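# Move the two lowest-lot foam blocks onto the desk

## Task

Every foam block sits above a lot number printed on the shelf edge beneath it. Find the two blocks in this storeroom whose lot numbers are smallest and set them on the desk, where they must rest by themselves when the scene ends, not held by the robot. All the other foam blocks must stay on their own shelves. The robot must not fall over or finish leaning.

## Robot and tools

ROBOT. TidyBot++: a wheeled base (0.54 m long, 0.50 m wide, 0.38 m tall) on four driven casters, carrying one seven-joint arm with a two-finger gripper. There is a single arm. The shoulder sits 0.12 m ahead of the base centre at 0.68 m height. Cameras: base_camera (fixed on the base, looking forward and down) and wrist_camera (on the hand, looking along the fingers).

FRAMES. Base frame: origin on the floor below the base centre, x forward, y left, z up. hand_pose is reported in this frame and marks the point between the finger pads; its z axis runs out along the fingers, its y axis is the closing direction. Odometry frame: the base frame as it was when the scene began. Heading is positive to the left, within -3.142 to 3.142. base_tilt is in degrees, positive when leaning forward or right; it and heading carry a fixed error near 1 degree.

execute_actions. Argument "actions": a list holding one action or none (none just reports state and images). An action may contain:
- "base": one relative move from where the base currently is, never a place to go to. Exactly one of {"translate_m": d} (metres, forward positive, -2 to 2), {"strafe_m": d} (metres sideways, left positive, -2 to 2) or {"rotate_rad": d} (radians, counter-clockwise from above positive, -6.3 to 6.3). A move needing over 8.667 s at its top speed is refused.
- "joints": absolute targets, keyed by name, each a single number: joint_1_rad (any angle; rotates the arm about vertical, positive is clockwise from above, opposite to rotate_rad), joint_2_rad (shoulder, -2.249 to 2.249), joint_3_rad (any angle, upper-arm roll), joint_4_rad (elbow, -2.579 to 2.579), joint_5_rad (any angle, forearm roll), joint_6_rad (wrist, -2.099 to 2.099), joint_7_rad (any angle, hand roll; with hand down, positive is counter-clockwise from above, and 1.57 opens the fingers toward left and right), all in radians; gripper_pos from 0 (open, pad gap about 85 mm) to 1 (closed), gap roughly 85 x (1 - gripper_pos) mm. Unbounded joints go the short way; for bigger turns send several steps each under half a turn. Omitted joints may keep driving to earlier targets.
- "speeds": optional caps for this action only: translate_m and strafe_m 0.05 to 0.5 m/s, rotate_rad 0.1 to 1.57 rad/s (defaults are the maxima).
Base and joint motions begin together. No action runs past 15 s. Unknown keys or values out of range cause refusal with no motion. "cameras": list of base_camera, wrist_camera or all; omitted/null/["all"] gives every camera, [] gives none.

Arm geometry: upper arm 0.42 m, forearm 0.31 m, hand 0.31 m. With joint_1_rad 0, joint_3_rad 3.14, joint_5_rad 0 (near the start pose) the arm is in the base x-z plane; tilt from vertical, forward positive: upper arm = joint_2_rad, forearm = joint_2_rad - joint_4_rad, hand = that minus joint_6_rad. Sum length x sin for reach ahead of the shoulder and length x cos for height above it. The arm starts folded, hand down. A downward-pointing hand reaches about 0.94 m height at most, only near the base.

wait: "seconds" 0 to 10; commands nothing and returns state and images. zoom_image: "camera" (base_camera or wrist_camera) and "region" [x0, y0, x1, y1] in pixels of that camera's latest full image, at most 504 x 504; useful for reading lot numbers. read_manual: optional "section" ("licences"); only returns licence texts. finished_scene: "scene", the integer number of the current scene; ends it for good, so only call once both blocks rest on the desk unaided.

RESULT LINES. base_status / joint_status: "done", "off_target" (stopped short, may still push), "contact_stop", "time_out", "not_followed" (joint targets withheld, usually by the self-collision check, with a "cause:" line; the gripper part still runs). A base "done" only means the wheels turned the commanded amount; a blocked or slipping base may stop short. on_its_own shows motion you did not command. motor_effort: percent of maximum, with the peak of the last action in brackets; readings are noisy. "ARM HIT" means a hard hit on the base or arm itself. Torque sensor limits 104.5 N m (joints 1-4) and 51.3 N m (5-7) trigger a 10 s arm stop. Motor temperatures: MOTOR HOT from 60 °C, OVER-TEMPERATURE FAULT at 75 °C (arm sinks; resend targets). A stop in one call cancels the remaining calls of that reply.

ACCURACY. Friction leaves joints a little off; correct by sending last command + (wanted - read). Do not send a joint its read angle while holding something, since the arm sags under load. hand_pose can be a centimetre or two wrong; trust the images. Closed fingertips stick about 20 mm past the hand point. Odometry drifts a few centimetres over many moves. Camera calibrations are in the result and may differ slightly per scene.

AVOID. Dropping or slamming blocks, knocking other blocks off shelves, pushing hard into shelves or the desk, driving while the arm is caught on something high (about 0.8 m or more), which can tip the robot; if it leans, back off or retract the arm. Occasionally a loose object gets nudged by something external; check before finishing.

Each tool is called after "Call:" by a JSON object that holds its "api" and its "payload".

## Session

Call:
{"api": "execute_actions", "payload": {"actions": [{"joints":{"joint_2_rad":-0.3,"joint_4_rad":-2.2,"joint_6_rad":0.2}}]}}

Scene clock: 1.70 s.
Motor temperatures (°C, as the motors report them): [26 28 29 27 38 34 37]
base_odometry: x=+0.000 y=+0.000 heading=+0.000 (m, m, rad; odometry frame)
base_tilt: forward=+0.0 right=-0.5 (deg)
base_status: not commanded
joint_positions: joint_1_rad=-0.034 joint_2_rad=-0.315 joint_3_rad=+3.132 joint_4_rad=-2.213 joint_5_rad=+0.024 joint_6_rad=+0.178 joint_7_rad=+1.538 gripper_pos=+0.000
joint_status: all done
motor_effort: joint_1_rad=+0(1) joint_2_rad=-9(8) joint_3_rad=+0(0) joint_4_rad=+25(25) joint_5_rad=+1(1) joint_6_rad=+7(7) joint_7_rad=+0(0) (%)
hand_pose: x=+0.5936 y=+0.0236 z=+0.9348 quat_wxyz=(-0.017, +0.758, +0.015, +0.652) (m; base frame)
pictures: base_camera, wrist_camera
camera_calibration (this result's frames):
wrist_camera: T_world_to_cam=[[0.0358143, -0.999183, -0.0187158, 0.0222161], [-0.142005, 0.0134496, -0.989775, 1.06804], [0.989218, 0.0381058, -0.141408, -0.321123], [0, 0, 0, 1]] pos_world=[0.468532, 0.02007, 1.01213]
Images, in order (width x height): base_camera 644x364, wrist_camera 644x476.

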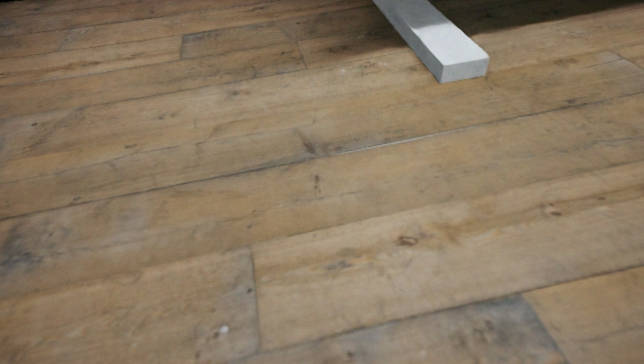

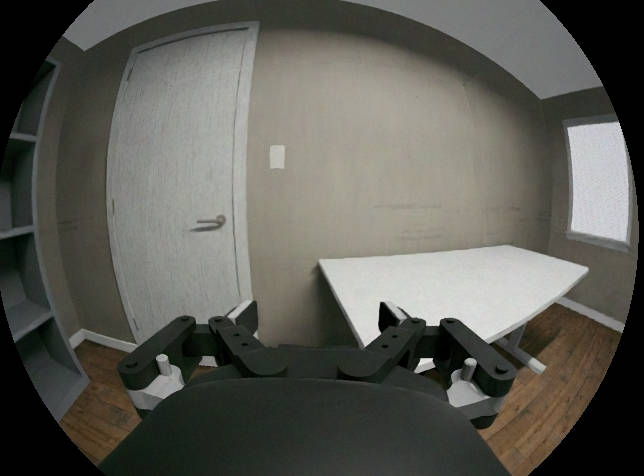

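Call:
{"api": "execute_actions", "payload": {"actions": [{"base":{"rotate_rad":1.8}}], "cameras": ["wrist_camera"]}}

Call:
{"api": "execute_actions", "payload": {"actions": [{"base":{"rotate_rad":1.57}}], "cameras": ["wrist_camera"]}}

Scene clock: 4.47 s.
Motor temperatures (°C, as the motors report them): [26 28 29 28 38 34 37]
base_odometry: x=+0.000 y=+0.000 heading=+1.800 (m, m, rad; odometry frame)
base_tilt: forward=+0.0 right=-0.4 (deg)
base_status: done
joint_positions: joint_1_rad=-0.034 joint_2_rad=-0.310 joint_3_rad=+3.131 joint_4_rad=-2.213 joint_5_rad=+0.024 joint_6_rad=+0.178 joint_7_rad=+1.538 gripper_pos=+0.000
joint_status: not commanded
motor_effort: joint_1_rad=-1(1) joint_2_rad=-10(12) joint_3_rad=+0(2) joint_4_rad=+25(25) joint_5_rad=+0(0) joint_6_rad=+7(8) joint_7_rad=+0(0) (%)
hand_pose: x=+0.5949 y=+0.0245 z=+0.9322 quat_wxyz=(-0.018, +0.759, +0.016, +0.650) (m; base frame)
pictures: wrist_camera
camera_calibration (this result's frames):
wrist_camera: T_world_to_cam=[[0.0373113, -0.999132, -0.0185048, 0.0218942], [-0.147287, 0.0128171, -0.989011, 1.06814], [0.98839, 0.0396268, -0.146681, -0.317421], [0, 0, 0, 1]] pos_world=[0.470243, 0.0207631, 1.01025]
Images, in order (width x height): wrist_camera 644x476.

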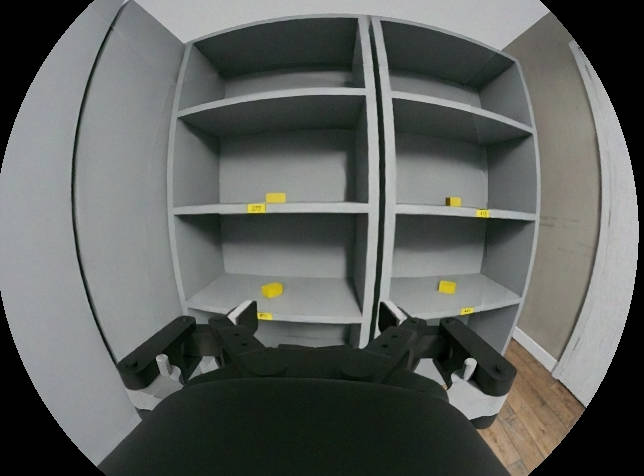

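Scene clock: 6.77 s.
Motor temperatures (°C, as the motors report them): [26 28 29 28 38 34 37]
base_odometry: x=+0.000 y=+0.000 heading=-2.913 (m, m, rad; odometry frame)
base_tilt: forward=+0.0 right=-0.6 (deg)
base_status: done
joint_positions: joint_1_rad=-0.036 joint_2_rad=-0.309 joint_3_rad=+3.130 joint_4_rad=-2.213 joint_5_rad=+0.024 joint_6_rad=+0.178 joint_7_rad=+1.538 gripper_pos=+0.000
joint_status: not commanded
motor_effort: joint_1_rad=-1(2) joint_2_rad=-11(12) joint_3_rad=-1(2) joint_4_rad=+25(25) joint_5_rad=+0(0) joint_6_rad=+7(7) joint_7_rad=+0(0) (%)
hand_pose: x=+0.5949 y=+0.0260 z=+0.9321 quat_wxyz=(-0.018, +0.759, +0.017, +0.650) (m; base frame)
pictures: wrist_camera
camera_calibration (this result's frames):
wrist_camera: T_world_to_cam=[[0.0402008, -0.999029, -0.0180214, 0.0212207], [-0.147633, 0.0118992, -0.988971, 1.06815], [0.988225, 0.042418, -0.147011, -0.31716], [0, 0, 0, 1]] pos_world=[0.470266, 0.0219432, 1.01012]
Images, in order (width x height): wrist_camera 644x476.

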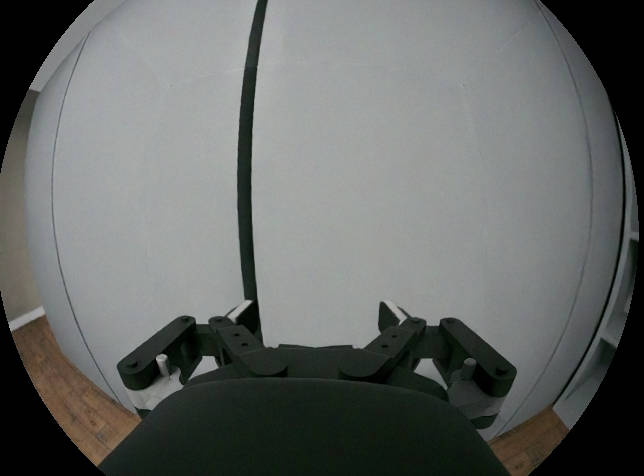

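Backs of shelves. Read first ones, looking lower.

Call:
{"api": "execute_actions", "payload": {"actions": [{"base":{"rotate_rad":-1.57},"joints":{"joint_6_rad":-0.2}}]}}

Call:
{"api": "zoom_image", "payload": {"camera": "wrist_camera", "region": [200,90,520,330]}}

Call:
{"api": "execute_actions", "payload": {"actions": [{"base":{"rotate_rad":3.14}}]}}

Scene clock: 9.27 s.
Motor temperatures (°C, as the motors report them): [26 28 29 28 38 34 37]
base_odometry: x=+0.000 y=+0.000 heading=+1.800 (m, m, rad; odometry frame)
base_tilt: forward=+0.0 right=-0.6 (deg)
base_status: done
joint_positions: joint_1_rad=-0.034 joint_2_rad=-0.306 joint_3_rad=+3.131 joint_4_rad=-2.210 joint_5_rad=+0.024 joint_6_rad=-0.184 joint_7_rad=+1.538 gripper_pos=+0.000
joint_status: all done
motor_effort: joint_1_rad=-1(1) joint_2_rad=-10(12) joint_3_rad=+0(1) joint_4_rad=+24(27) joint_5_rad=+1(0) joint_6_rad=+6(7) joint_7_rad=+1(1) (%)
hand_pose: x=+0.5594 y=+0.0199 z=+0.8263 quat_wxyz=(-0.010, +0.864, +0.015, +0.503) (m; base frame)
pictures: base_camera, wrist_camera
camera_calibration (this result's frames):
wrist_camera: T_world_to_cam=[[0.0224625, -0.999695, -0.0102828, 0.0181692], [-0.488387, -0.00199803, -0.872625, 1.05319], [0.872338, 0.0246233, -0.488283, 0.0497634], [0, 0, 0, 1]] pos_world=[0.470548, 0.0190427, 0.943529]
Images, in order (width x height): base_camera 644x364, wrist_camera 644x476.

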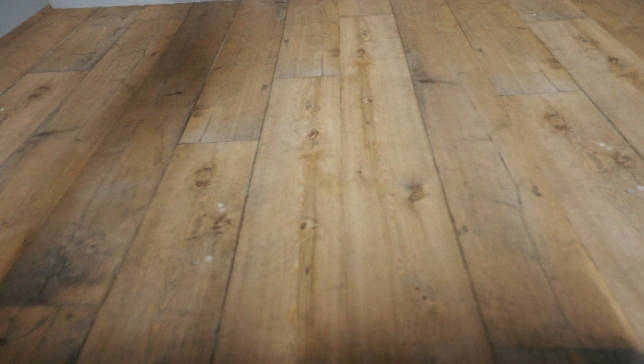

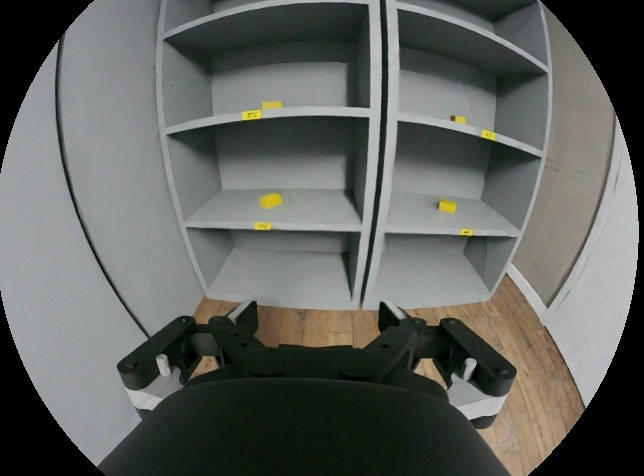

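Region (200, 90, 520, 330) of wrist_camera's 644x476 image, scaled by 1.575; it fills the top 378 rows of this view, and the rest is white.

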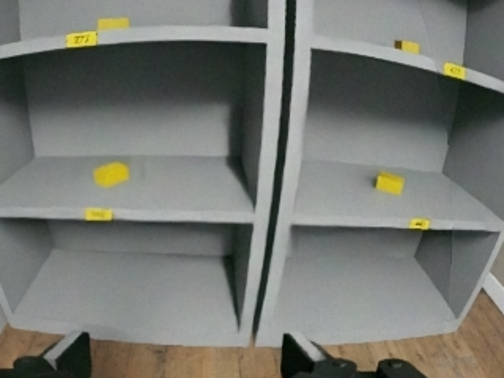

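Scene clock: 12.67 s.
Motor temperatures (°C, as the motors report them): [26 28 29 28 38 34 37]
base_odometry: x=+0.000 y=+0.000 heading=-1.343 (m, m, rad; odometry frame)
base_tilt: forward=-0.1 right=-0.5 (deg)
base_status: done
joint_positions: joint_1_rad=-0.033 joint_2_rad=-0.306 joint_3_rad=+3.133 joint_4_rad=-2.210 joint_5_rad=+0.024 joint_6_rad=-0.184 joint_7_rad=+1.538 gripper_pos=+0.000
joint_status: not commanded
motor_effort: joint_1_rad=-1(2) joint_2_rad=-10(12) joint_3_rad=-1(1) joint_4_rad=+24(24) joint_5_rad=+1(1) joint_6_rad=+6(6) joint_7_rad=+0(1) (%)
hand_pose: x=+0.5595 y=+0.0183 z=+0.8263 quat_wxyz=(-0.009, +0.864, +0.013, +0.503) (m; base frame)
pictures: base_camera, wrist_camera
camera_calibration (this result's frames):
wrist_camera: T_world_to_cam=[[0.018979, -0.999761, -0.0108558, 0.0189746], [-0.488407, 0.000203515, -0.872616, 1.05321], [0.87241, 0.0218634, -0.488286, 0.0497419], [0, 0, 0, 1]] pos_world=[0.470638, 0.0176682, 0.943539]
Images, in order (width x height): base_camera 644x364, wrist_camera 644x476.

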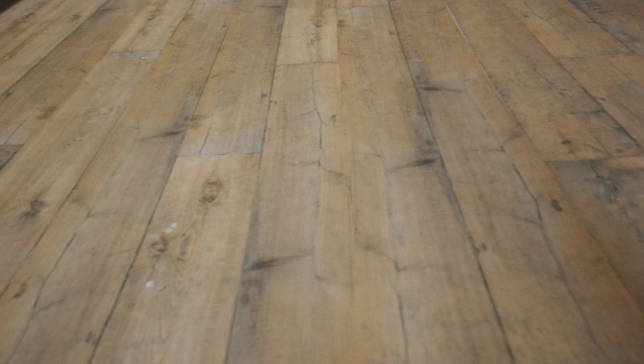

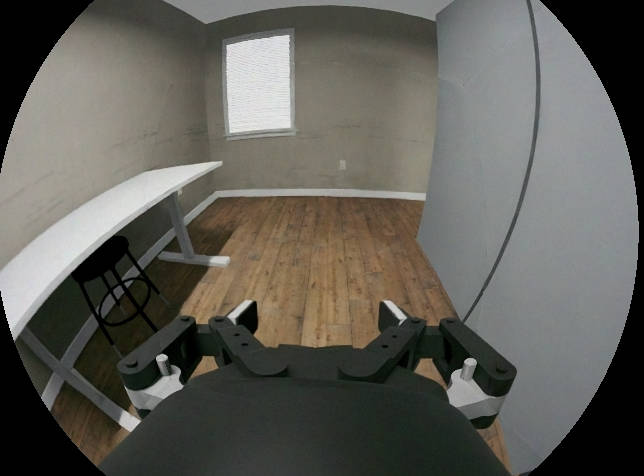

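Call:
{"api": "execute_actions", "payload": {"actions": [{"base":{"rotate_rad":-3.14},"joints":{"joint_2_rad":0.3,"joint_4_rad":-2.4,"joint_6_rad":0.8}}], "cameras": []}}

Call:
{"api": "execute_actions", "payload": {"actions": [{"base":{"translate_m":0.35},"joints":{"joint_1_rad":-0.3}}], "cameras": ["wrist_camera"]}}

Call:
{"api": "execute_actions", "payload": {"actions": [{"base":{"strafe_m":-0.35},"joints":{"joint_1_rad":0.3}}], "cameras": ["wrist_camera"]}}

Scene clock: 16.33 s.
Motor temperatures (°C, as the motors report them): [26 28 29 28 38 34 37]
base_odometry: x=+0.000 y=+0.000 heading=+1.800 (m, m, rad; odometry frame)
base_tilt: forward=+0.0 right=-0.5 (deg)
base_status: done
joint_positions: joint_1_rad=-0.032 joint_2_rad=+0.298 joint_3_rad=+3.130 joint_4_rad=-2.372 joint_5_rad=+0.024 joint_6_rad=+0.768 joint_7_rad=+1.538 gripper_pos=+0.000
joint_status: all done
motor_effort: joint_1_rad=-1(2) joint_2_rad=-24(26) joint_3_rad=-1(3) joint_4_rad=+16(25) joint_5_rad=+1(1) joint_6_rad=+7(7) joint_7_rad=+0(1) (%)
hand_pose: x=+0.6789 y=+0.0303 z=+0.7031 quat_wxyz=(-0.025, +0.814, +0.015, +0.581) (m; base frame)
pictures: none
No camera images: the call's "cameras" was empty. Leave "cameras" out to get every camera's image.

Scene clock: 18.37 s.
Motor temperatures (°C, as the motors report them): [26 28 29 28 38 34 37]
base_odometry: x=-0.079 y=+0.341 heading=+1.800 (m, m, rad; odometry frame)
base_tilt: forward=+0.2 right=-0.7 (deg)
base_status: done
joint_positions: joint_1_rad=-0.294 joint_2_rad=+0.299 joint_3_rad=+3.130 joint_4_rad=-2.378 joint_5_rad=+0.024 joint_6_rad=+0.768 joint_7_rad=+1.538 gripper_pos=+0.000
joint_status: all done
motor_effort: joint_1_rad=-1(1) joint_2_rad=-24(26) joint_3_rad=-1(2) joint_4_rad=+15(17) joint_5_rad=+0(0) joint_6_rad=+7(7) joint_7_rad=+0(0) (%)
hand_pose: x=+0.6495 y=+0.1736 z=+0.6996 quat_wxyz=(-0.100, +0.807, +0.121, +0.569) (m; base frame)
pictures: wrist_camera
camera_calibration (this result's frames):
wrist_camera: T_world_to_cam=[[0.298719, -0.953751, -0.0335689, -0.00263433], [-0.320327, -0.0670694, -0.94493, 0.939618], [0.898976, 0.293021, -0.325547, -0.272276], [0, 0, 0, 1]] pos_world=[0.546542, 0.14029, 0.799145]
Images, in order (width x height): wrist_camera 644x476.

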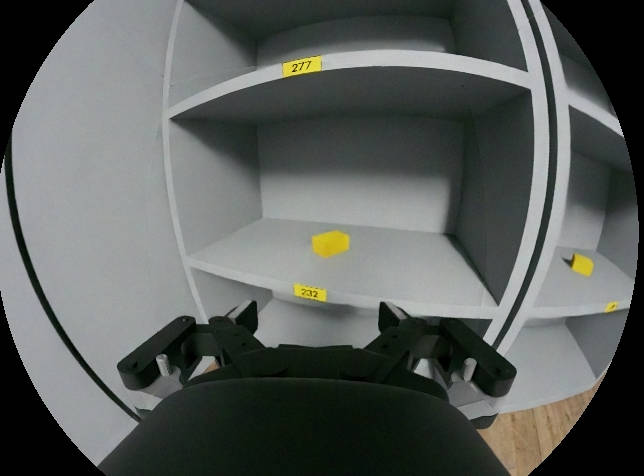

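Scene clock: 20.40 s.
Motor temperatures (°C, as the motors report them): [26 28 29 28 38 34 37]
base_odometry: x=+0.262 y=+0.421 heading=+1.800 (m, m, rad; odometry frame)
base_tilt: forward=+0.0 right=-0.4 (deg)
base_status: done
joint_positions: joint_1_rad=+0.299 joint_2_rad=+0.299 joint_3_rad=+3.137 joint_4_rad=-2.378 joint_5_rad=+0.024 joint_6_rad=+0.768 joint_7_rad=+1.538 gripper_pos=+0.000
joint_status: all done
motor_effort: joint_1_rad=-1(4) joint_2_rad=-24(24) joint_3_rad=-1(3) joint_4_rad=+16(16) joint_5_rad=+1(1) joint_6_rad=+7(7) joint_7_rad=+0(0) (%)
hand_pose: x=+0.6551 y=-0.1557 z=+0.6995 quat_wxyz=(+0.073, +0.807, -0.121, +0.573) (m; base frame)
pictures: wrist_camera
camera_calibration (this result's frames):
wrist_camera: T_world_to_cam=[[-0.290899, -0.956231, -0.0316366, 0.0662114], [-0.302936, 0.123422, -0.944985, 0.937588], [0.907528, -0.265311, -0.32558, -0.273348], [0, 0, 0, 1]] pos_world=[0.551362, -0.124928, 0.799105]
Images, in order (width x height): wrist_camera 644x476.

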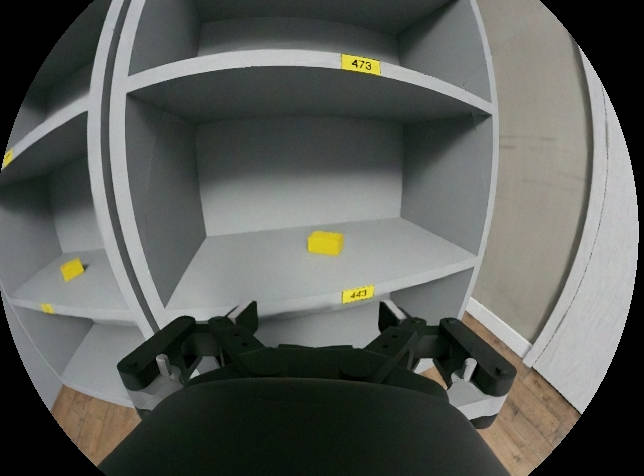

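Call:
{"api": "execute_actions", "payload": {"actions": [{"base":{"strafe_m":0.4},"joints":{"joint_1_rad":0}}], "cameras": []}}

Call:
{"api": "execute_actions", "payload": {"actions": [{"base":{"translate_m":-2}}], "cameras": []}}

Call:
{"api": "execute_actions", "payload": {"actions": [{"base":{"translate_m":-0.85}}], "cameras": []}}

Call:
{"api": "execute_actions", "payload": {"actions": [{"joints":{"joint_1_rad":-1.4}}]}}

Scene clock: 22.90 s.
Motor temperatures (°C, as the motors report them): [26 28 29 28 38 34 37]
base_odometry: x=-0.128 y=+0.330 heading=+1.800 (m, m, rad; odometry frame)
base_tilt: forward=+0.0 right=-0.5 (deg)
base_status: done
joint_positions: joint_1_rad=+0.003 joint_2_rad=+0.299 joint_3_rad=+3.134 joint_4_rad=-2.378 joint_5_rad=+0.024 joint_6_rad=+0.768 joint_7_rad=+1.538 gripper_pos=+0.000
joint_status: all done
motor_effort: joint_1_rad=-1(3) joint_2_rad=-24(24) joint_3_rad=-1(4) joint_4_rad=+16(16) joint_5_rad=+0(1) joint_6_rad=+7(7) joint_7_rad=+1(1) (%)
hand_pose: x=+0.6772 y=+0.0091 z=+0.6995 quat_wxyz=(-0.014, +0.816, +0.000, +0.578) (m; base frame)
pictures: none
No camera images: the call's "cameras" was empty. Leave "cameras" out to get every camera's image.

Scene clock: 28.27 s.
Motor temperatures (°C, as the motors report them): [26 29 29 28 38 34 37]
base_odometry: x=+0.327 y=-1.618 heading=+1.800 (m, m, rad; odometry frame)
base_tilt: forward=+0.0 right=-0.5 (deg)
base_status: done
joint_positions: joint_1_rad=+0.003 joint_2_rad=+0.299 joint_3_rad=+3.134 joint_4_rad=-2.381 joint_5_rad=+0.024 joint_6_rad=+0.768 joint_7_rad=+1.538 gripper_pos=+0.000
joint_status: not commanded
motor_effort: joint_1_rad=-1(0) joint_2_rad=-24(27) joint_3_rad=-1(1) joint_4_rad=+16(17) joint_5_rad=+1(0) joint_6_rad=+7(7) joint_7_rad=+0(0) (%)
hand_pose: x=+0.6761 y=+0.0091 z=+0.6983 quat_wxyz=(-0.014, +0.817, +0.000, +0.577) (m; base frame)
pictures: none
No camera images: the call's "cameras" was empty. Leave "cameras" out to get every camera's image.

Scene clock: 31.33 s.
Motor temperatures (°C, as the motors report them): [26 29 29 28 38 34 37]
base_odometry: x=+0.520 y=-2.446 heading=+1.800 (m, m, rad; odometry frame)
base_tilt: forward=+0.0 right=-0.5 (deg)
base_status: done
joint_positions: joint_1_rad=+0.003 joint_2_rad=+0.299 joint_3_rad=+3.134 joint_4_rad=-2.382 joint_5_rad=+0.024 joint_6_rad=+0.768 joint_7_rad=+1.538 gripper_pos=+0.000
joint_status: not commanded
motor_effort: joint_1_rad=-1(1) joint_2_rad=-23(25) joint_3_rad=-1(2) joint_4_rad=+15(17) joint_5_rad=+0(0) joint_6_rad=+7(7) joint_7_rad=+1(0) (%)
hand_pose: x=+0.6756 y=+0.0091 z=+0.6977 quat_wxyz=(-0.014, +0.817, +0.000, +0.576) (m; base frame)
pictures: none
No camera images: the call's "cameras" was empty. Leave "cameras" out to get every camera's image.

Scene clock: 34.00 s.
Motor temperatures (°C, as the motors report them): [26 29 29 28 38 34 37]
base_odometry: x=+0.520 y=-2.446 heading=+1.800 (m, m, rad; odometry frame)
base_tilt: forward=+0.0 right=-0.6 (deg)
base_status: not commanded
joint_positions: joint_1_rad=-1.393 joint_2_rad=+0.299 joint_3_rad=+3.134 joint_4_rad=-2.382 joint_5_rad=+0.024 joint_6_rad=+0.768 joint_7_rad=+1.538 gripper_pos=+0.000
joint_status: all done
motor_effort: joint_1_rad=+0(1) joint_2_rad=-24(25) joint_3_rad=-1(3) joint_4_rad=+16(16) joint_5_rad=+0(0) joint_6_rad=+7(7) joint_7_rad=+1(0) (%)
hand_pose: x=+0.2066 y=+0.5498 z=+0.6977 quat_wxyz=(-0.381, +0.626, +0.525, +0.433) (m; base frame)
pictures: base_camera, wrist_camera
camera_calibration (this result's frames):
wrist_camera: T_world_to_cam=[[0.984917, -0.169932, -0.0325861, -0.0849497], [-0.0863619, -0.319603, -0.943608, 0.910802], [0.149935, 0.932189, -0.329458, -0.178836], [0, 0, 0, 1]] pos_world=[0.189141, 0.443368, 0.797753]
Images, in order (width x height): base_camera 644x364, wrist_camera 644x476.

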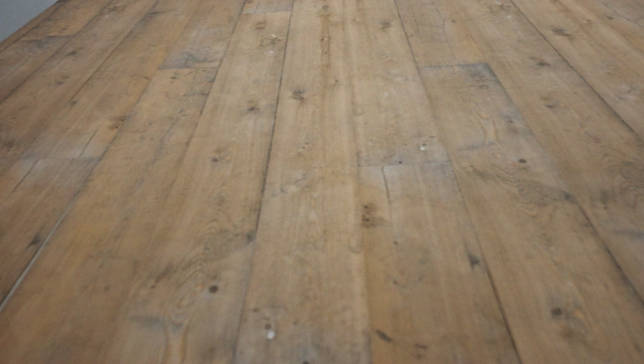

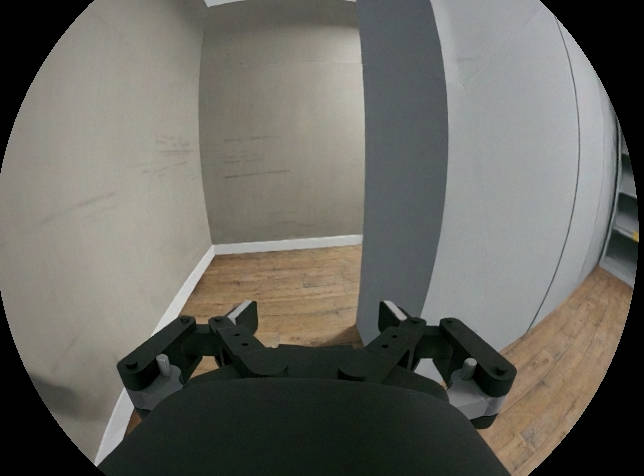

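Call:
{"api": "execute_actions", "payload": {"actions": [{"base":{"strafe_m":1.6}}], "cameras": ["wrist_camera"]}}

Call:
{"api": "execute_actions", "payload": {"actions": [{"base":{"strafe_m":0.3},"joints":{"joint_1_rad":0.3}}]}}

Scene clock: 42.07 s.
Motor temperatures (°C, as the motors report them): [26 29 29 28 38 34 37]
base_odometry: x=-1.038 y=-2.810 heading=+1.800 (m, m, rad; odometry frame)
base_tilt: forward=+0.0 right=-0.5 (deg)
base_status: done
joint_positions: joint_1_rad=-1.393 joint_2_rad=+0.299 joint_3_rad=+3.134 joint_4_rad=-2.383 joint_5_rad=+0.024 joint_6_rad=+0.768 joint_7_rad=+1.538 gripper_pos=+0.000
joint_status: not commanded
motor_effort: joint_1_rad=-1(2) joint_2_rad=-23(26) joint_3_rad=-1(2) joint_4_rad=+15(16) joint_5_rad=+1(1) joint_6_rad=+7(8) joint_7_rad=+0(1) (%)
hand_pose: x=+0.2066 y=+0.5497 z=+0.6976 quat_wxyz=(-0.381, +0.626, +0.525, +0.432) (m; base frame)
pictures: wrist_camera
camera_calibration (this result's frames):
wrist_camera: T_world_to_cam=[[0.984915, -0.16994, -0.0325864, -0.0849485], [-0.0864072, -0.319865, -0.943515, 0.910731], [0.149918, 0.932098, -0.329724, -0.178519], [0, 0, 0, 1]] pos_world=[0.189124, 0.443272, 0.797658]
Images, in order (width x height): wrist_camera 644x476.

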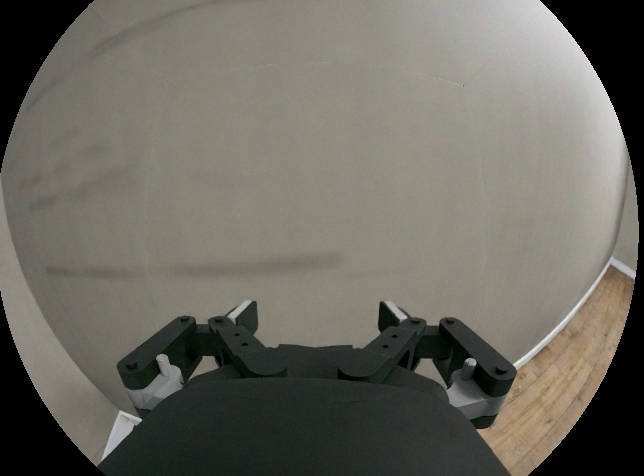

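Scene clock: 44.97 s.
Motor temperatures (°C, as the motors report them): [26 29 29 28 38 34 37]
base_odometry: x=-1.330 y=-2.879 heading=+1.800 (m, m, rad; odometry frame)
base_tilt: forward=-0.1 right=-0.5 (deg)
base_status: done
joint_positions: joint_1_rad=+0.293 joint_2_rad=+0.316 joint_3_rad=+3.130 joint_4_rad=-2.380 joint_5_rad=+0.046 joint_6_rad=+0.775 joint_7_rad=+1.541 gripper_pos=+0.000
joint_status: all done
motor_effort: joint_1_rad=-1(16) joint_2_rad=-24(30) joint_3_rad=-1(23) joint_4_rad=+15(84) joint_5_rad=+0(29) joint_6_rad=+7(45) joint_7_rad=+0(7) (%)
hand_pose: x=+0.6586 y=-0.1444 z=+0.6915 quat_wxyz=(+0.067, +0.813, -0.105, +0.569) (m; base frame)
pictures: base_camera, wrist_camera
camera_calibration (this result's frames):
wrist_camera: T_world_to_cam=[[-0.259091, -0.965614, -0.0214851, 0.0483942], [-0.319607, 0.106705, -0.941523, 0.935829], [0.91144, -0.237074, -0.336264, -0.267196], [0, 0, 0, 1]] pos_world=[0.555169, -0.116473, 0.792295]
Images, in order (width x height): base_camera 644x364, wrist_camera 644x476.

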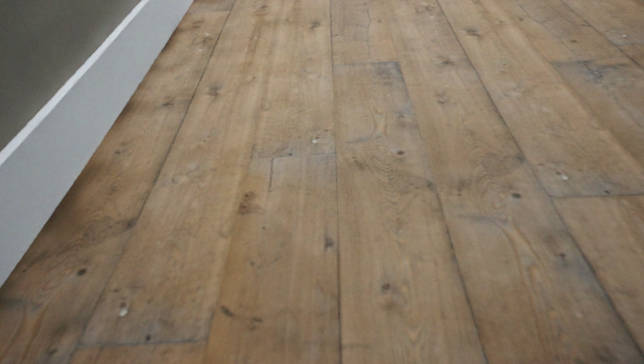

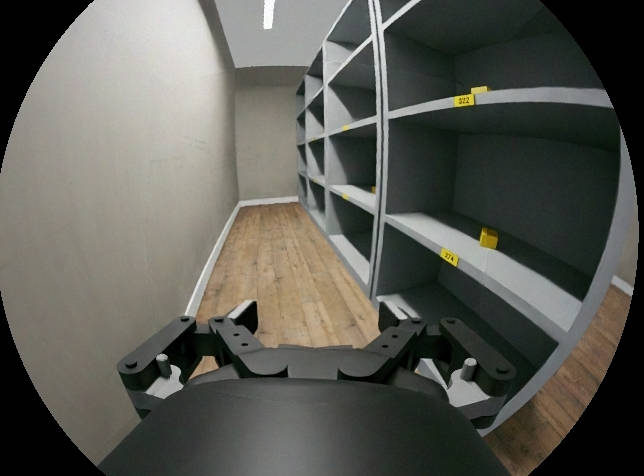

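Brushed the wall. Wall ~0.33 left, shelf ~0.7 right.

Call:
{"api": "execute_actions", "payload": {"actions": [{"base":{"translate_m":0.5},"joints":{"joint_1_rad":1.0}}], "cameras": ["wrist_camera"]}}

Call:
{"api": "execute_actions", "payload": {"actions": [{"base":{"translate_m":0.9}}]}}

Call:
{"api": "execute_actions", "payload": {"actions": [{"base":{"translate_m":0.85}}]}}

Scene clock: 47.47 s.
Motor temperatures (°C, as the motors report them): [26 29 29 28 38 34 37]
base_odometry: x=-1.444 y=-2.392 heading=+1.800 (m, m, rad; odometry frame)
base_tilt: forward=+0.0 right=-0.6 (deg)
base_status: done
joint_positions: joint_1_rad=+0.991 joint_2_rad=+0.312 joint_3_rad=+3.130 joint_4_rad=-2.380 joint_5_rad=+0.046 joint_6_rad=+0.775 joint_7_rad=+1.541 gripper_pos=+0.000
joint_status: all done
motor_effort: joint_1_rad=-1(4) joint_2_rad=-25(26) joint_3_rad=-1(3) joint_4_rad=+15(17) joint_5_rad=+0(1) joint_6_rad=+7(7) joint_7_rad=+0(1) (%)
hand_pose: x=+0.4395 y=-0.4571 z=+0.6935 quat_wxyz=(+0.258, +0.727, -0.376, +0.513) (m; base frame)
pictures: wrist_camera
camera_calibration (this result's frames):
wrist_camera: T_world_to_cam=[[-0.818951, -0.573471, -0.0212237, 0.114846], [-0.174697, 0.284365, -0.942665, 0.919356], [0.546626, -0.768289, -0.333064, -0.225705], [0, 0, 0, 1]] pos_world=[0.378038, -0.368978, 0.793908]
Images, in order (width x height): wrist_camera 644x476.

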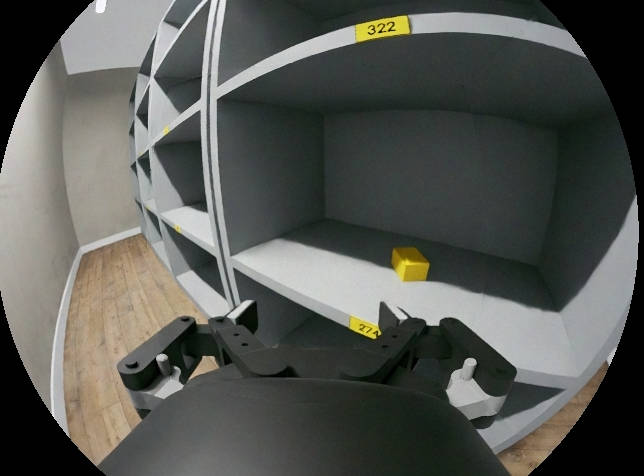

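Scene clock: 50.63 s.
Motor temperatures (°C, as the motors report them): [26 29 29 28 38 34 37]
base_odometry: x=-1.649 y=-1.515 heading=+1.800 (m, m, rad; odometry frame)
base_tilt: forward=+0.0 right=-0.5 (deg)
base_status: done
joint_positions: joint_1_rad=+0.996 joint_2_rad=+0.311 joint_3_rad=+3.130 joint_4_rad=-2.380 joint_5_rad=+0.046 joint_6_rad=+0.775 joint_7_rad=+1.541 gripper_pos=+0.000
joint_status: not commanded
motor_effort: joint_1_rad=-1(1) joint_2_rad=-24(26) joint_3_rad=-1(2) joint_4_rad=+15(16) joint_5_rad=+0(1) joint_6_rad=+7(7) joint_7_rad=+0(0) (%)
hand_pose: x=+0.4370 y=-0.4588 z=+0.6937 quat_wxyz=(+0.260, +0.726, -0.378, +0.513) (m; base frame)
pictures: base_camera, wrist_camera
camera_calibration (this result's frames):
wrist_camera: T_world_to_cam=[[-0.822031, -0.569048, -0.02121, 0.115204], [-0.172942, 0.284969, -0.942806, 0.919242], [0.542546, -0.771348, -0.332666, -0.225463], [0, 0, 0, 1]] pos_world=[0.376001, -0.370309, 0.794107]
Images, in order (width x height): base_camera 644x364, wrist_camera 644x476.

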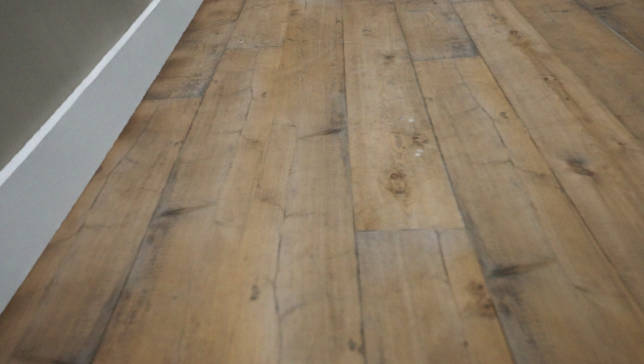

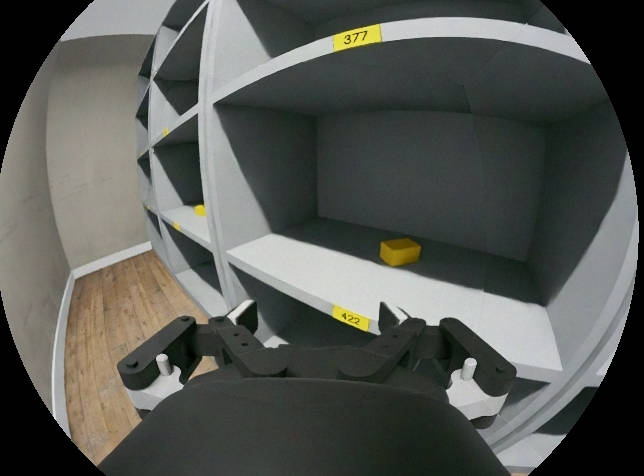

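Scene clock: 53.70 s.
Motor temperatures (°C, as the motors report them): [26 29 29 28 38 34 37]
base_odometry: x=-1.842 y=-0.687 heading=+1.800 (m, m, rad; odometry frame)
base_tilt: forward=+0.0 right=-0.5 (deg)
base_status: done
joint_positions: joint_1_rad=+0.998 joint_2_rad=+0.311 joint_3_rad=+3.130 joint_4_rad=-2.380 joint_5_rad=+0.046 joint_6_rad=+0.775 joint_7_rad=+1.541 gripper_pos=+0.000
joint_status: not commanded
motor_effort: joint_1_rad=-1(1) joint_2_rad=-24(25) joint_3_rad=-1(2) joint_4_rad=+15(16) joint_5_rad=+1(0) joint_6_rad=+6(7) joint_7_rad=+0(0) (%)
hand_pose: x=+0.4360 y=-0.4595 z=+0.6939 quat_wxyz=(+0.260, +0.725, -0.379, +0.513) (m; base frame)
pictures: base_camera, wrist_camera
camera_calibration (this result's frames):
wrist_camera: T_world_to_cam=[[-0.823207, -0.567346, -0.0212007, 0.115338], [-0.17221, 0.285108, -0.942898, 0.919217], [0.540994, -0.772549, -0.332405, -0.225426], [0, 0, 0, 1]] pos_world=[0.3752, -0.370792, 0.794241]
Images, in order (width x height): base_camera 644x364, wrist_camera 644x476.

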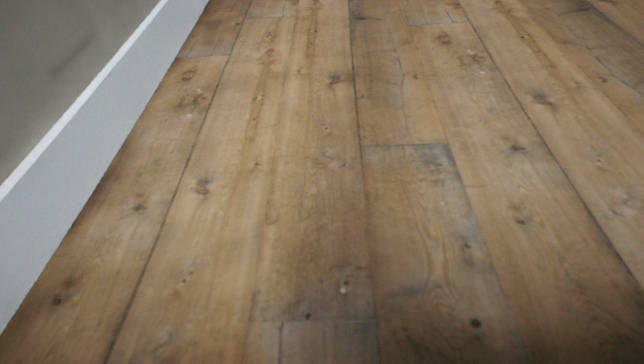

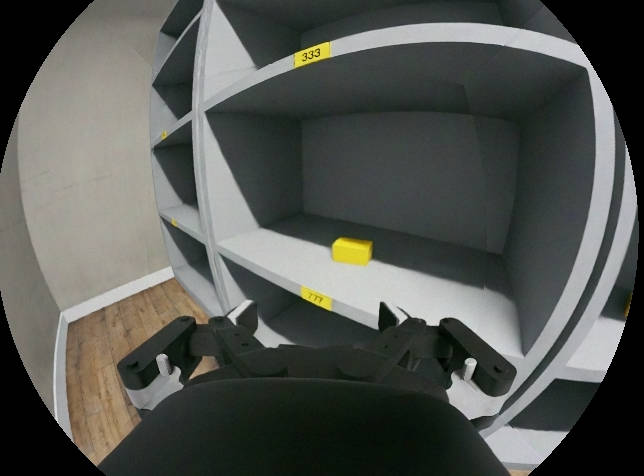

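Call:
{"api": "execute_actions", "payload": {"actions": [{"base":{"strafe_m":-0.05}}], "cameras": []}}

Call:
{"api": "execute_actions", "payload": {"actions": [{"base":{"translate_m":0.85}}]}}

Scene clock: 54.90 s.
Motor temperatures (°C, as the motors report them): [26 29 29 28 38 34 37]
base_odometry: x=-1.793 y=-0.676 heading=+1.800 (m, m, rad; odometry frame)
base_tilt: forward=+0.0 right=-0.5 (deg)
base_status: done
joint_positions: joint_1_rad=+0.999 joint_2_rad=+0.310 joint_3_rad=+3.130 joint_4_rad=-2.381 joint_5_rad=+0.046 joint_6_rad=+0.775 joint_7_rad=+1.541 gripper_pos=+0.000
joint_status: not commanded
motor_effort: joint_1_rad=-1(2) joint_2_rad=-24(26) joint_3_rad=-1(2) joint_4_rad=+15(16) joint_5_rad=+0(0) joint_6_rad=+7(7) joint_7_rad=+0(0) (%)
hand_pose: x=+0.4358 y=-0.4595 z=+0.6943 quat_wxyz=(+0.261, +0.725, -0.379, +0.513) (m; base frame)
pictures: none
No camera images: the call's "cameras" was empty. Leave "cameras" out to get every camera's image.

Scene clock: 57.97 s.
Motor temperatures (°C, as the motors report them): [26 29 29 28 38 34 37]
base_odometry: x=-1.987 y=+0.152 heading=+1.800 (m, m, rad; odometry frame)
base_tilt: forward=+0.1 right=-0.5 (deg)
base_status: done
joint_positions: joint_1_rad=+0.999 joint_2_rad=+0.310 joint_3_rad=+3.130 joint_4_rad=-2.381 joint_5_rad=+0.046 joint_6_rad=+0.775 joint_7_rad=+1.541 gripper_pos=+0.000
joint_status: not commanded
motor_effort: joint_1_rad=-1(1) joint_2_rad=-24(25) joint_3_rad=-1(2) joint_4_rad=+15(16) joint_5_rad=+0(0) joint_6_rad=+7(7) joint_7_rad=+1(1) (%)
hand_pose: x=+0.4357 y=-0.4595 z=+0.6944 quat_wxyz=(+0.261, +0.725, -0.379, +0.513) (m; base frame)
pictures: base_camera, wrist_camera
camera_calibration (this result's frames):
wrist_camera: T_world_to_cam=[[-0.823472, -0.56696, -0.0212003, 0.1154], [-0.171652, 0.284581, -0.943159, 0.919324], [0.540767, -0.773026, -0.331664, -0.225746], [0, 0, 0, 1]] pos_world=[0.374909, -0.370702, 0.794643]
Images, in order (width x height): base_camera 644x364, wrist_camera 644x476.

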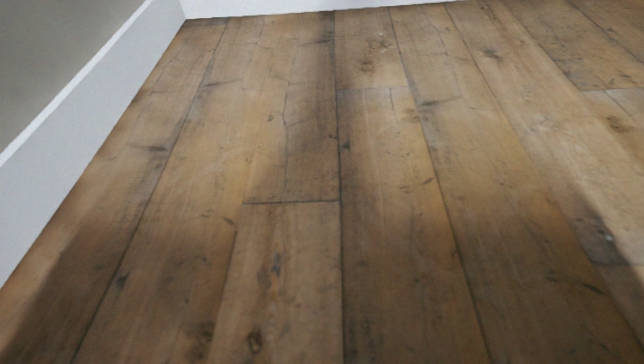

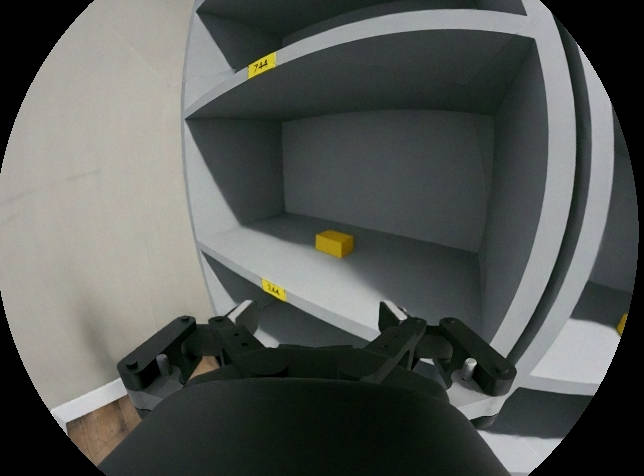

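Call:
{"api": "zoom_image", "payload": {"camera": "wrist_camera", "region": [240,260,320,320]}}

Call:
{"api": "zoom_image", "payload": {"camera": "wrist_camera", "region": [230,40,310,100]}}

Region (240, 260, 320, 320) of wrist_camera's 644x476 image, scaled by 6.300; it fills the top 378 rows of this view, and the rest is white.

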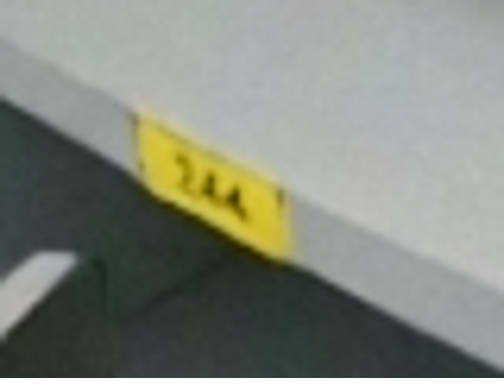

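Region (230, 40, 310, 100) of wrist_camera's 644x476 image, scaled by 6.300; it fills the top 378 rows of this view, and the rest is white.

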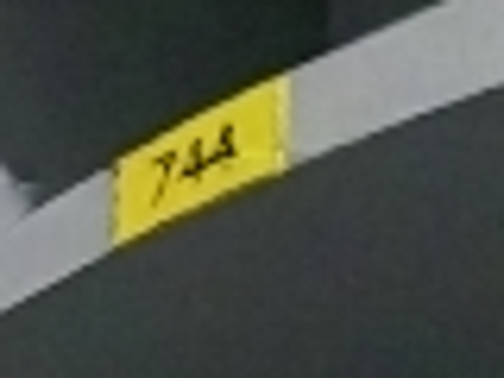

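Call:
{"api": "execute_actions", "payload": {"actions": [{"base":{"translate_m":0.53},"joints":{"joint_1_rad":1.57,"joint_6_rad":0.55}}], "cameras": ["wrist_camera"]}}

Scene clock: 60.87 s.
Motor temperatures (°C, as the motors report them): [26 29 29 28 38 34 37]
base_odometry: x=-2.107 y=+0.669 heading=+1.800 (m, m, rad; odometry frame)
base_tilt: forward=+0.0 right=-0.5 (deg)
base_status: done
joint_positions: joint_1_rad=+1.561 joint_2_rad=+0.310 joint_3_rad=+3.132 joint_4_rad=-2.381 joint_5_rad=+0.046 joint_6_rad=+0.586 joint_7_rad=+1.541 gripper_pos=+0.000
joint_status: all done
motor_effort: joint_1_rad=-1(3) joint_2_rad=-23(24) joint_3_rad=-1(3) joint_4_rad=+15(16) joint_5_rad=+1(1) joint_6_rad=+6(7) joint_7_rad=+1(0) (%)
hand_pose: x=+0.1388 y=-0.5328 z=+0.6413 quat_wxyz=(+0.340, +0.627, -0.601, +0.361) (m; base frame)
pictures: wrist_camera
camera_calibration (this result's frames):
wrist_camera: T_world_to_cam=[[-0.999345, -0.0325293, -0.0158817, 0.13392], [-0.00263665, 0.502974, -0.864298, 0.881477], [0.0361031, -0.863689, -0.50273, -0.00797817], [0, 0, 0, 1]] pos_world=[0.136444, -0.445894, 0.759974]
Images, in order (width x height): wrist_camera 644x476.

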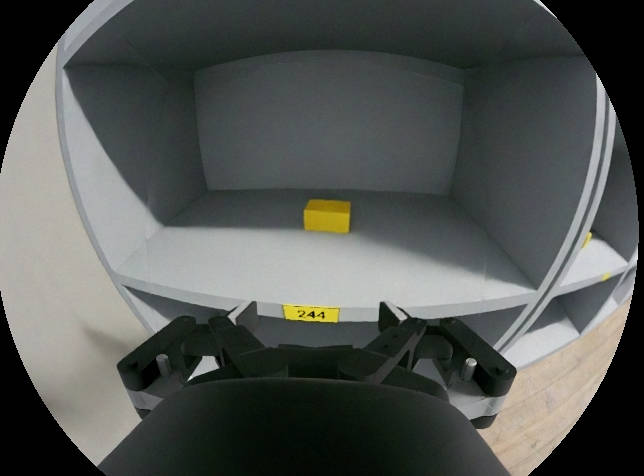

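Call:
{"api": "execute_actions", "payload": {"actions": [{"base":{"translate_m":-0.21},"joints":{"joint_5_rad":-1.4,"joint_6_rad":0}}], "cameras": []}}

Call:
{"api": "execute_actions", "payload": {"actions": [{"joints":{"joint_7_rad":0,"joint_6_rad":-1.57}}], "cameras": ["wrist_camera"]}}

Call:
{"api": "execute_actions", "payload": {"actions": [{"joints":{"joint_2_rad":0.8,"joint_4_rad":-1.33}}], "cameras": []}}

Call:
{"api": "execute_actions", "payload": {"actions": [{"joints":{"joint_2_rad":1.31,"joint_4_rad":-0.26}}], "cameras": ["wrist_camera"]}}

Scene clock: 63.10 s.
Motor temperatures (°C, as the motors report them): [26 29 29 28 38 34 37]
base_odometry: x=-2.059 y=+0.464 heading=+1.800 (m, m, rad; odometry frame)
base_tilt: forward=-0.1 right=-0.4 (deg)
base_status: done
joint_positions: joint_1_rad=+1.569 joint_2_rad=+0.310 joint_3_rad=+3.130 joint_4_rad=-2.381 joint_5_rad=-1.392 joint_6_rad=+0.031 joint_7_rad=+1.541 gripper_pos=+0.000
joint_status: all done
motor_effort: joint_1_rad=-1(3) joint_2_rad=-21(23) joint_3_rad=-1(2) joint_4_rad=+12(14) joint_5_rad=+1(1) joint_6_rad=+0(6) joint_7_rad=+0(0) (%)
hand_pose: x=+0.1162 y=-0.4025 z=+0.5204 quat_wxyz=(+0.029, +0.075, -0.971, +0.225) (m; base frame)
pictures: none
No camera images: the call's "cameras" was empty. Leave "cameras" out to get every camera's image.

Scene clock: 64.87 s.
Motor temperatures (°C, as the motors report them): [26 29 29 28 38 34 37]
base_odometry: x=-2.059 y=+0.464 heading=+1.800 (m, m, rad; odometry frame)
base_tilt: forward=+0.0 right=-0.6 (deg)
base_status: not commanded
joint_positions: joint_1_rad=+1.570 joint_2_rad=+0.309 joint_3_rad=+3.130 joint_4_rad=-2.381 joint_5_rad=-1.392 joint_6_rad=-1.555 joint_7_rad=+0.017 gripper_pos=+0.000
joint_status: all done
motor_effort: joint_1_rad=-1(3) joint_2_rad=-18(22) joint_3_rad=-3(2) joint_4_rad=+8(12) joint_5_rad=-3(4) joint_6_rad=-7(8) joint_7_rad=+0(0) (%)
hand_pose: x=+0.4285 y=-0.2140 z=+0.7724 quat_wxyz=(-0.543, -0.335, -0.658, -0.401) (m; base frame)
pictures: wrist_camera
camera_calibration (this result's frames):
wrist_camera: T_world_to_cam=[[-0.000498176, 0.440596, 0.897705, -0.596545], [0.193818, -0.88064, 0.432328, -0.546584], [0.981037, 0.174207, -0.0849566, -0.182698], [0, 0, 0, 1]] pos_world=[0.284874, -0.186681, 0.756304]
Images, in order (width x height): wrist_camera 644x476.

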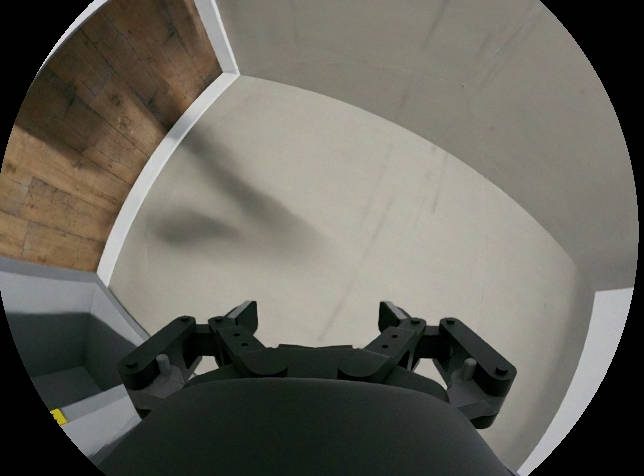

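Scene clock: 67.23 s.
Motor temperatures (°C, as the motors report them): [26 29 29 28 38 34 37]
base_odometry: x=-2.059 y=+0.464 heading=+1.800 (m, m, rad; odometry frame)
base_tilt: forward=+0.0 right=-0.4 (deg)
base_status: not commanded
joint_positions: joint_1_rad=+1.570 joint_2_rad=+0.786 joint_3_rad=+3.130 joint_4_rad=-1.355 joint_5_rad=-1.392 joint_6_rad=-1.555 joint_7_rad=+0.017 gripper_pos=+0.000
joint_status: all done
motor_effort: joint_1_rad=-1(1) joint_2_rad=-39(39) joint_3_rad=-6(6) joint_4_rad=+16(16) joint_5_rad=-7(7) joint_6_rad=-4(7) joint_7_rad=+0(0) (%)
hand_pose: x=+0.4304 y=-0.5339 z=+0.7629 quat_wxyz=(-0.617, -0.175, -0.738, -0.208) (m; base frame)
pictures: none
No camera images: the call's "cameras" was empty. Leave "cameras" out to get every camera's image.

Scene clock: 69.60 s.
Motor temperatures (°C, as the motors report them): [26 29 29 28 38 34 37]
base_odometry: x=-2.059 y=+0.464 heading=+1.800 (m, m, rad; odometry frame)
base_tilt: forward=+0.1 right=-0.4 (deg)
base_status: not commanded
joint_positions: joint_1_rad=+1.570 joint_2_rad=+1.295 joint_3_rad=+3.130 joint_4_rad=-0.287 joint_5_rad=-1.392 joint_6_rad=-1.555 joint_7_rad=+0.017 gripper_pos=+0.000
joint_status: all done
motor_effort: joint_1_rad=-1(1) joint_2_rad=-51(51) joint_3_rad=-8(8) joint_4_rad=+20(20) joint_5_rad=-8(9) joint_6_rad=-1(5) joint_7_rad=+0(0) (%)
hand_pose: x=+0.4285 y=-0.7223 z=+0.7415 quat_wxyz=(-0.645, -0.001, -0.764, +0.006) (m; base frame)
pictures: wrist_camera
camera_calibration (this result's frames):
wrist_camera: T_world_to_cam=[[0.00364101, 0.999975, 0.00609031, 0.718598], [0.174722, -0.00663282, 0.984595, -0.750902], [0.984611, -0.00252081, -0.174742, -0.159385], [0, 0, 0, 1]] pos_world=[0.285515, -0.723963, 0.707107]
Images, in order (width x height): wrist_camera 644x476.

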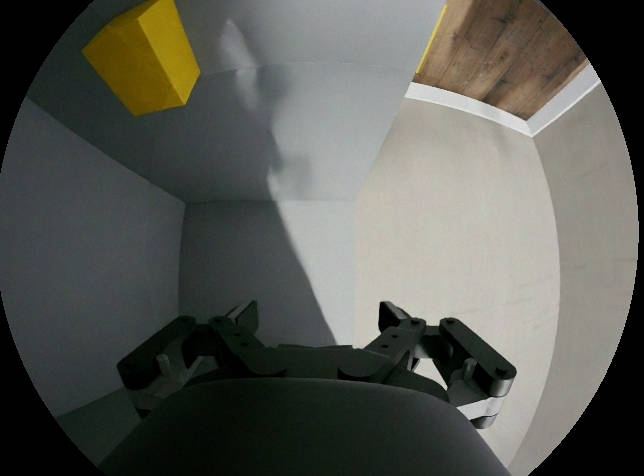

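Call:
{"api": "execute_actions", "payload": {"actions": [{"base":{"strafe_m":-0.14},"joints":{"joint_5_rad":-1.15}}], "cameras": ["wrist_camera"]}}

Scene clock: 71.60 s.
Motor temperatures (°C, as the motors report them): [26 29 29 28 38 34 37]
base_odometry: x=-1.923 y=+0.496 heading=+1.800 (m, m, rad; odometry frame)
base_tilt: forward=+0.0 right=-0.5 (deg)
base_status: done
joint_positions: joint_1_rad=+1.571 joint_2_rad=+1.308 joint_3_rad=+3.131 joint_4_rad=-0.281 joint_5_rad=-1.153 joint_6_rad=-1.555 joint_7_rad=+0.017 gripper_pos=+0.000
joint_status: all done
motor_effort: joint_1_rad=-1(1) joint_2_rad=-52(54) joint_3_rad=-7(8) joint_4_rad=+20(21) joint_5_rad=-7(9) joint_6_rad=-1(1) joint_7_rad=+1(0) (%)
hand_pose: x=+0.4066 y=-0.7225 z=+0.6624 quat_wxyz=(-0.549, -0.001, -0.836, +0.003) (m; base frame)
pictures: wrist_camera
camera_calibration (this result's frames):
wrist_camera: T_world_to_cam=[[0.00375317, 0.999917, 0.0123482, 0.71514], [0.402939, -0.0128136, 0.915137, -0.720398], [0.915219, 0.00154089, -0.402953, 0.0307177], [0, 0, 0, 1]] pos_world=[0.259479, -0.724359, 0.66281]
Images, in order (width x height): wrist_camera 644x476.

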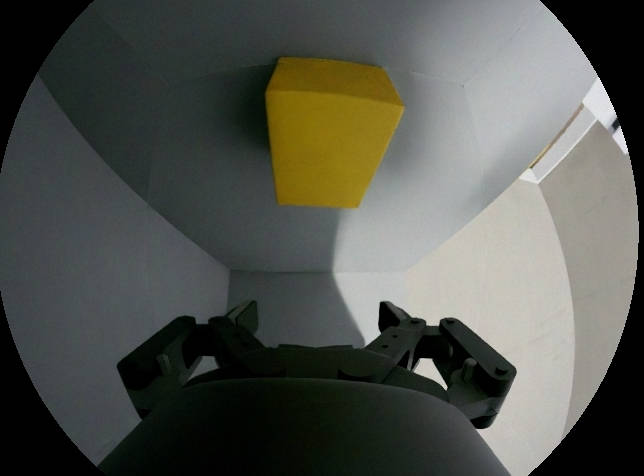

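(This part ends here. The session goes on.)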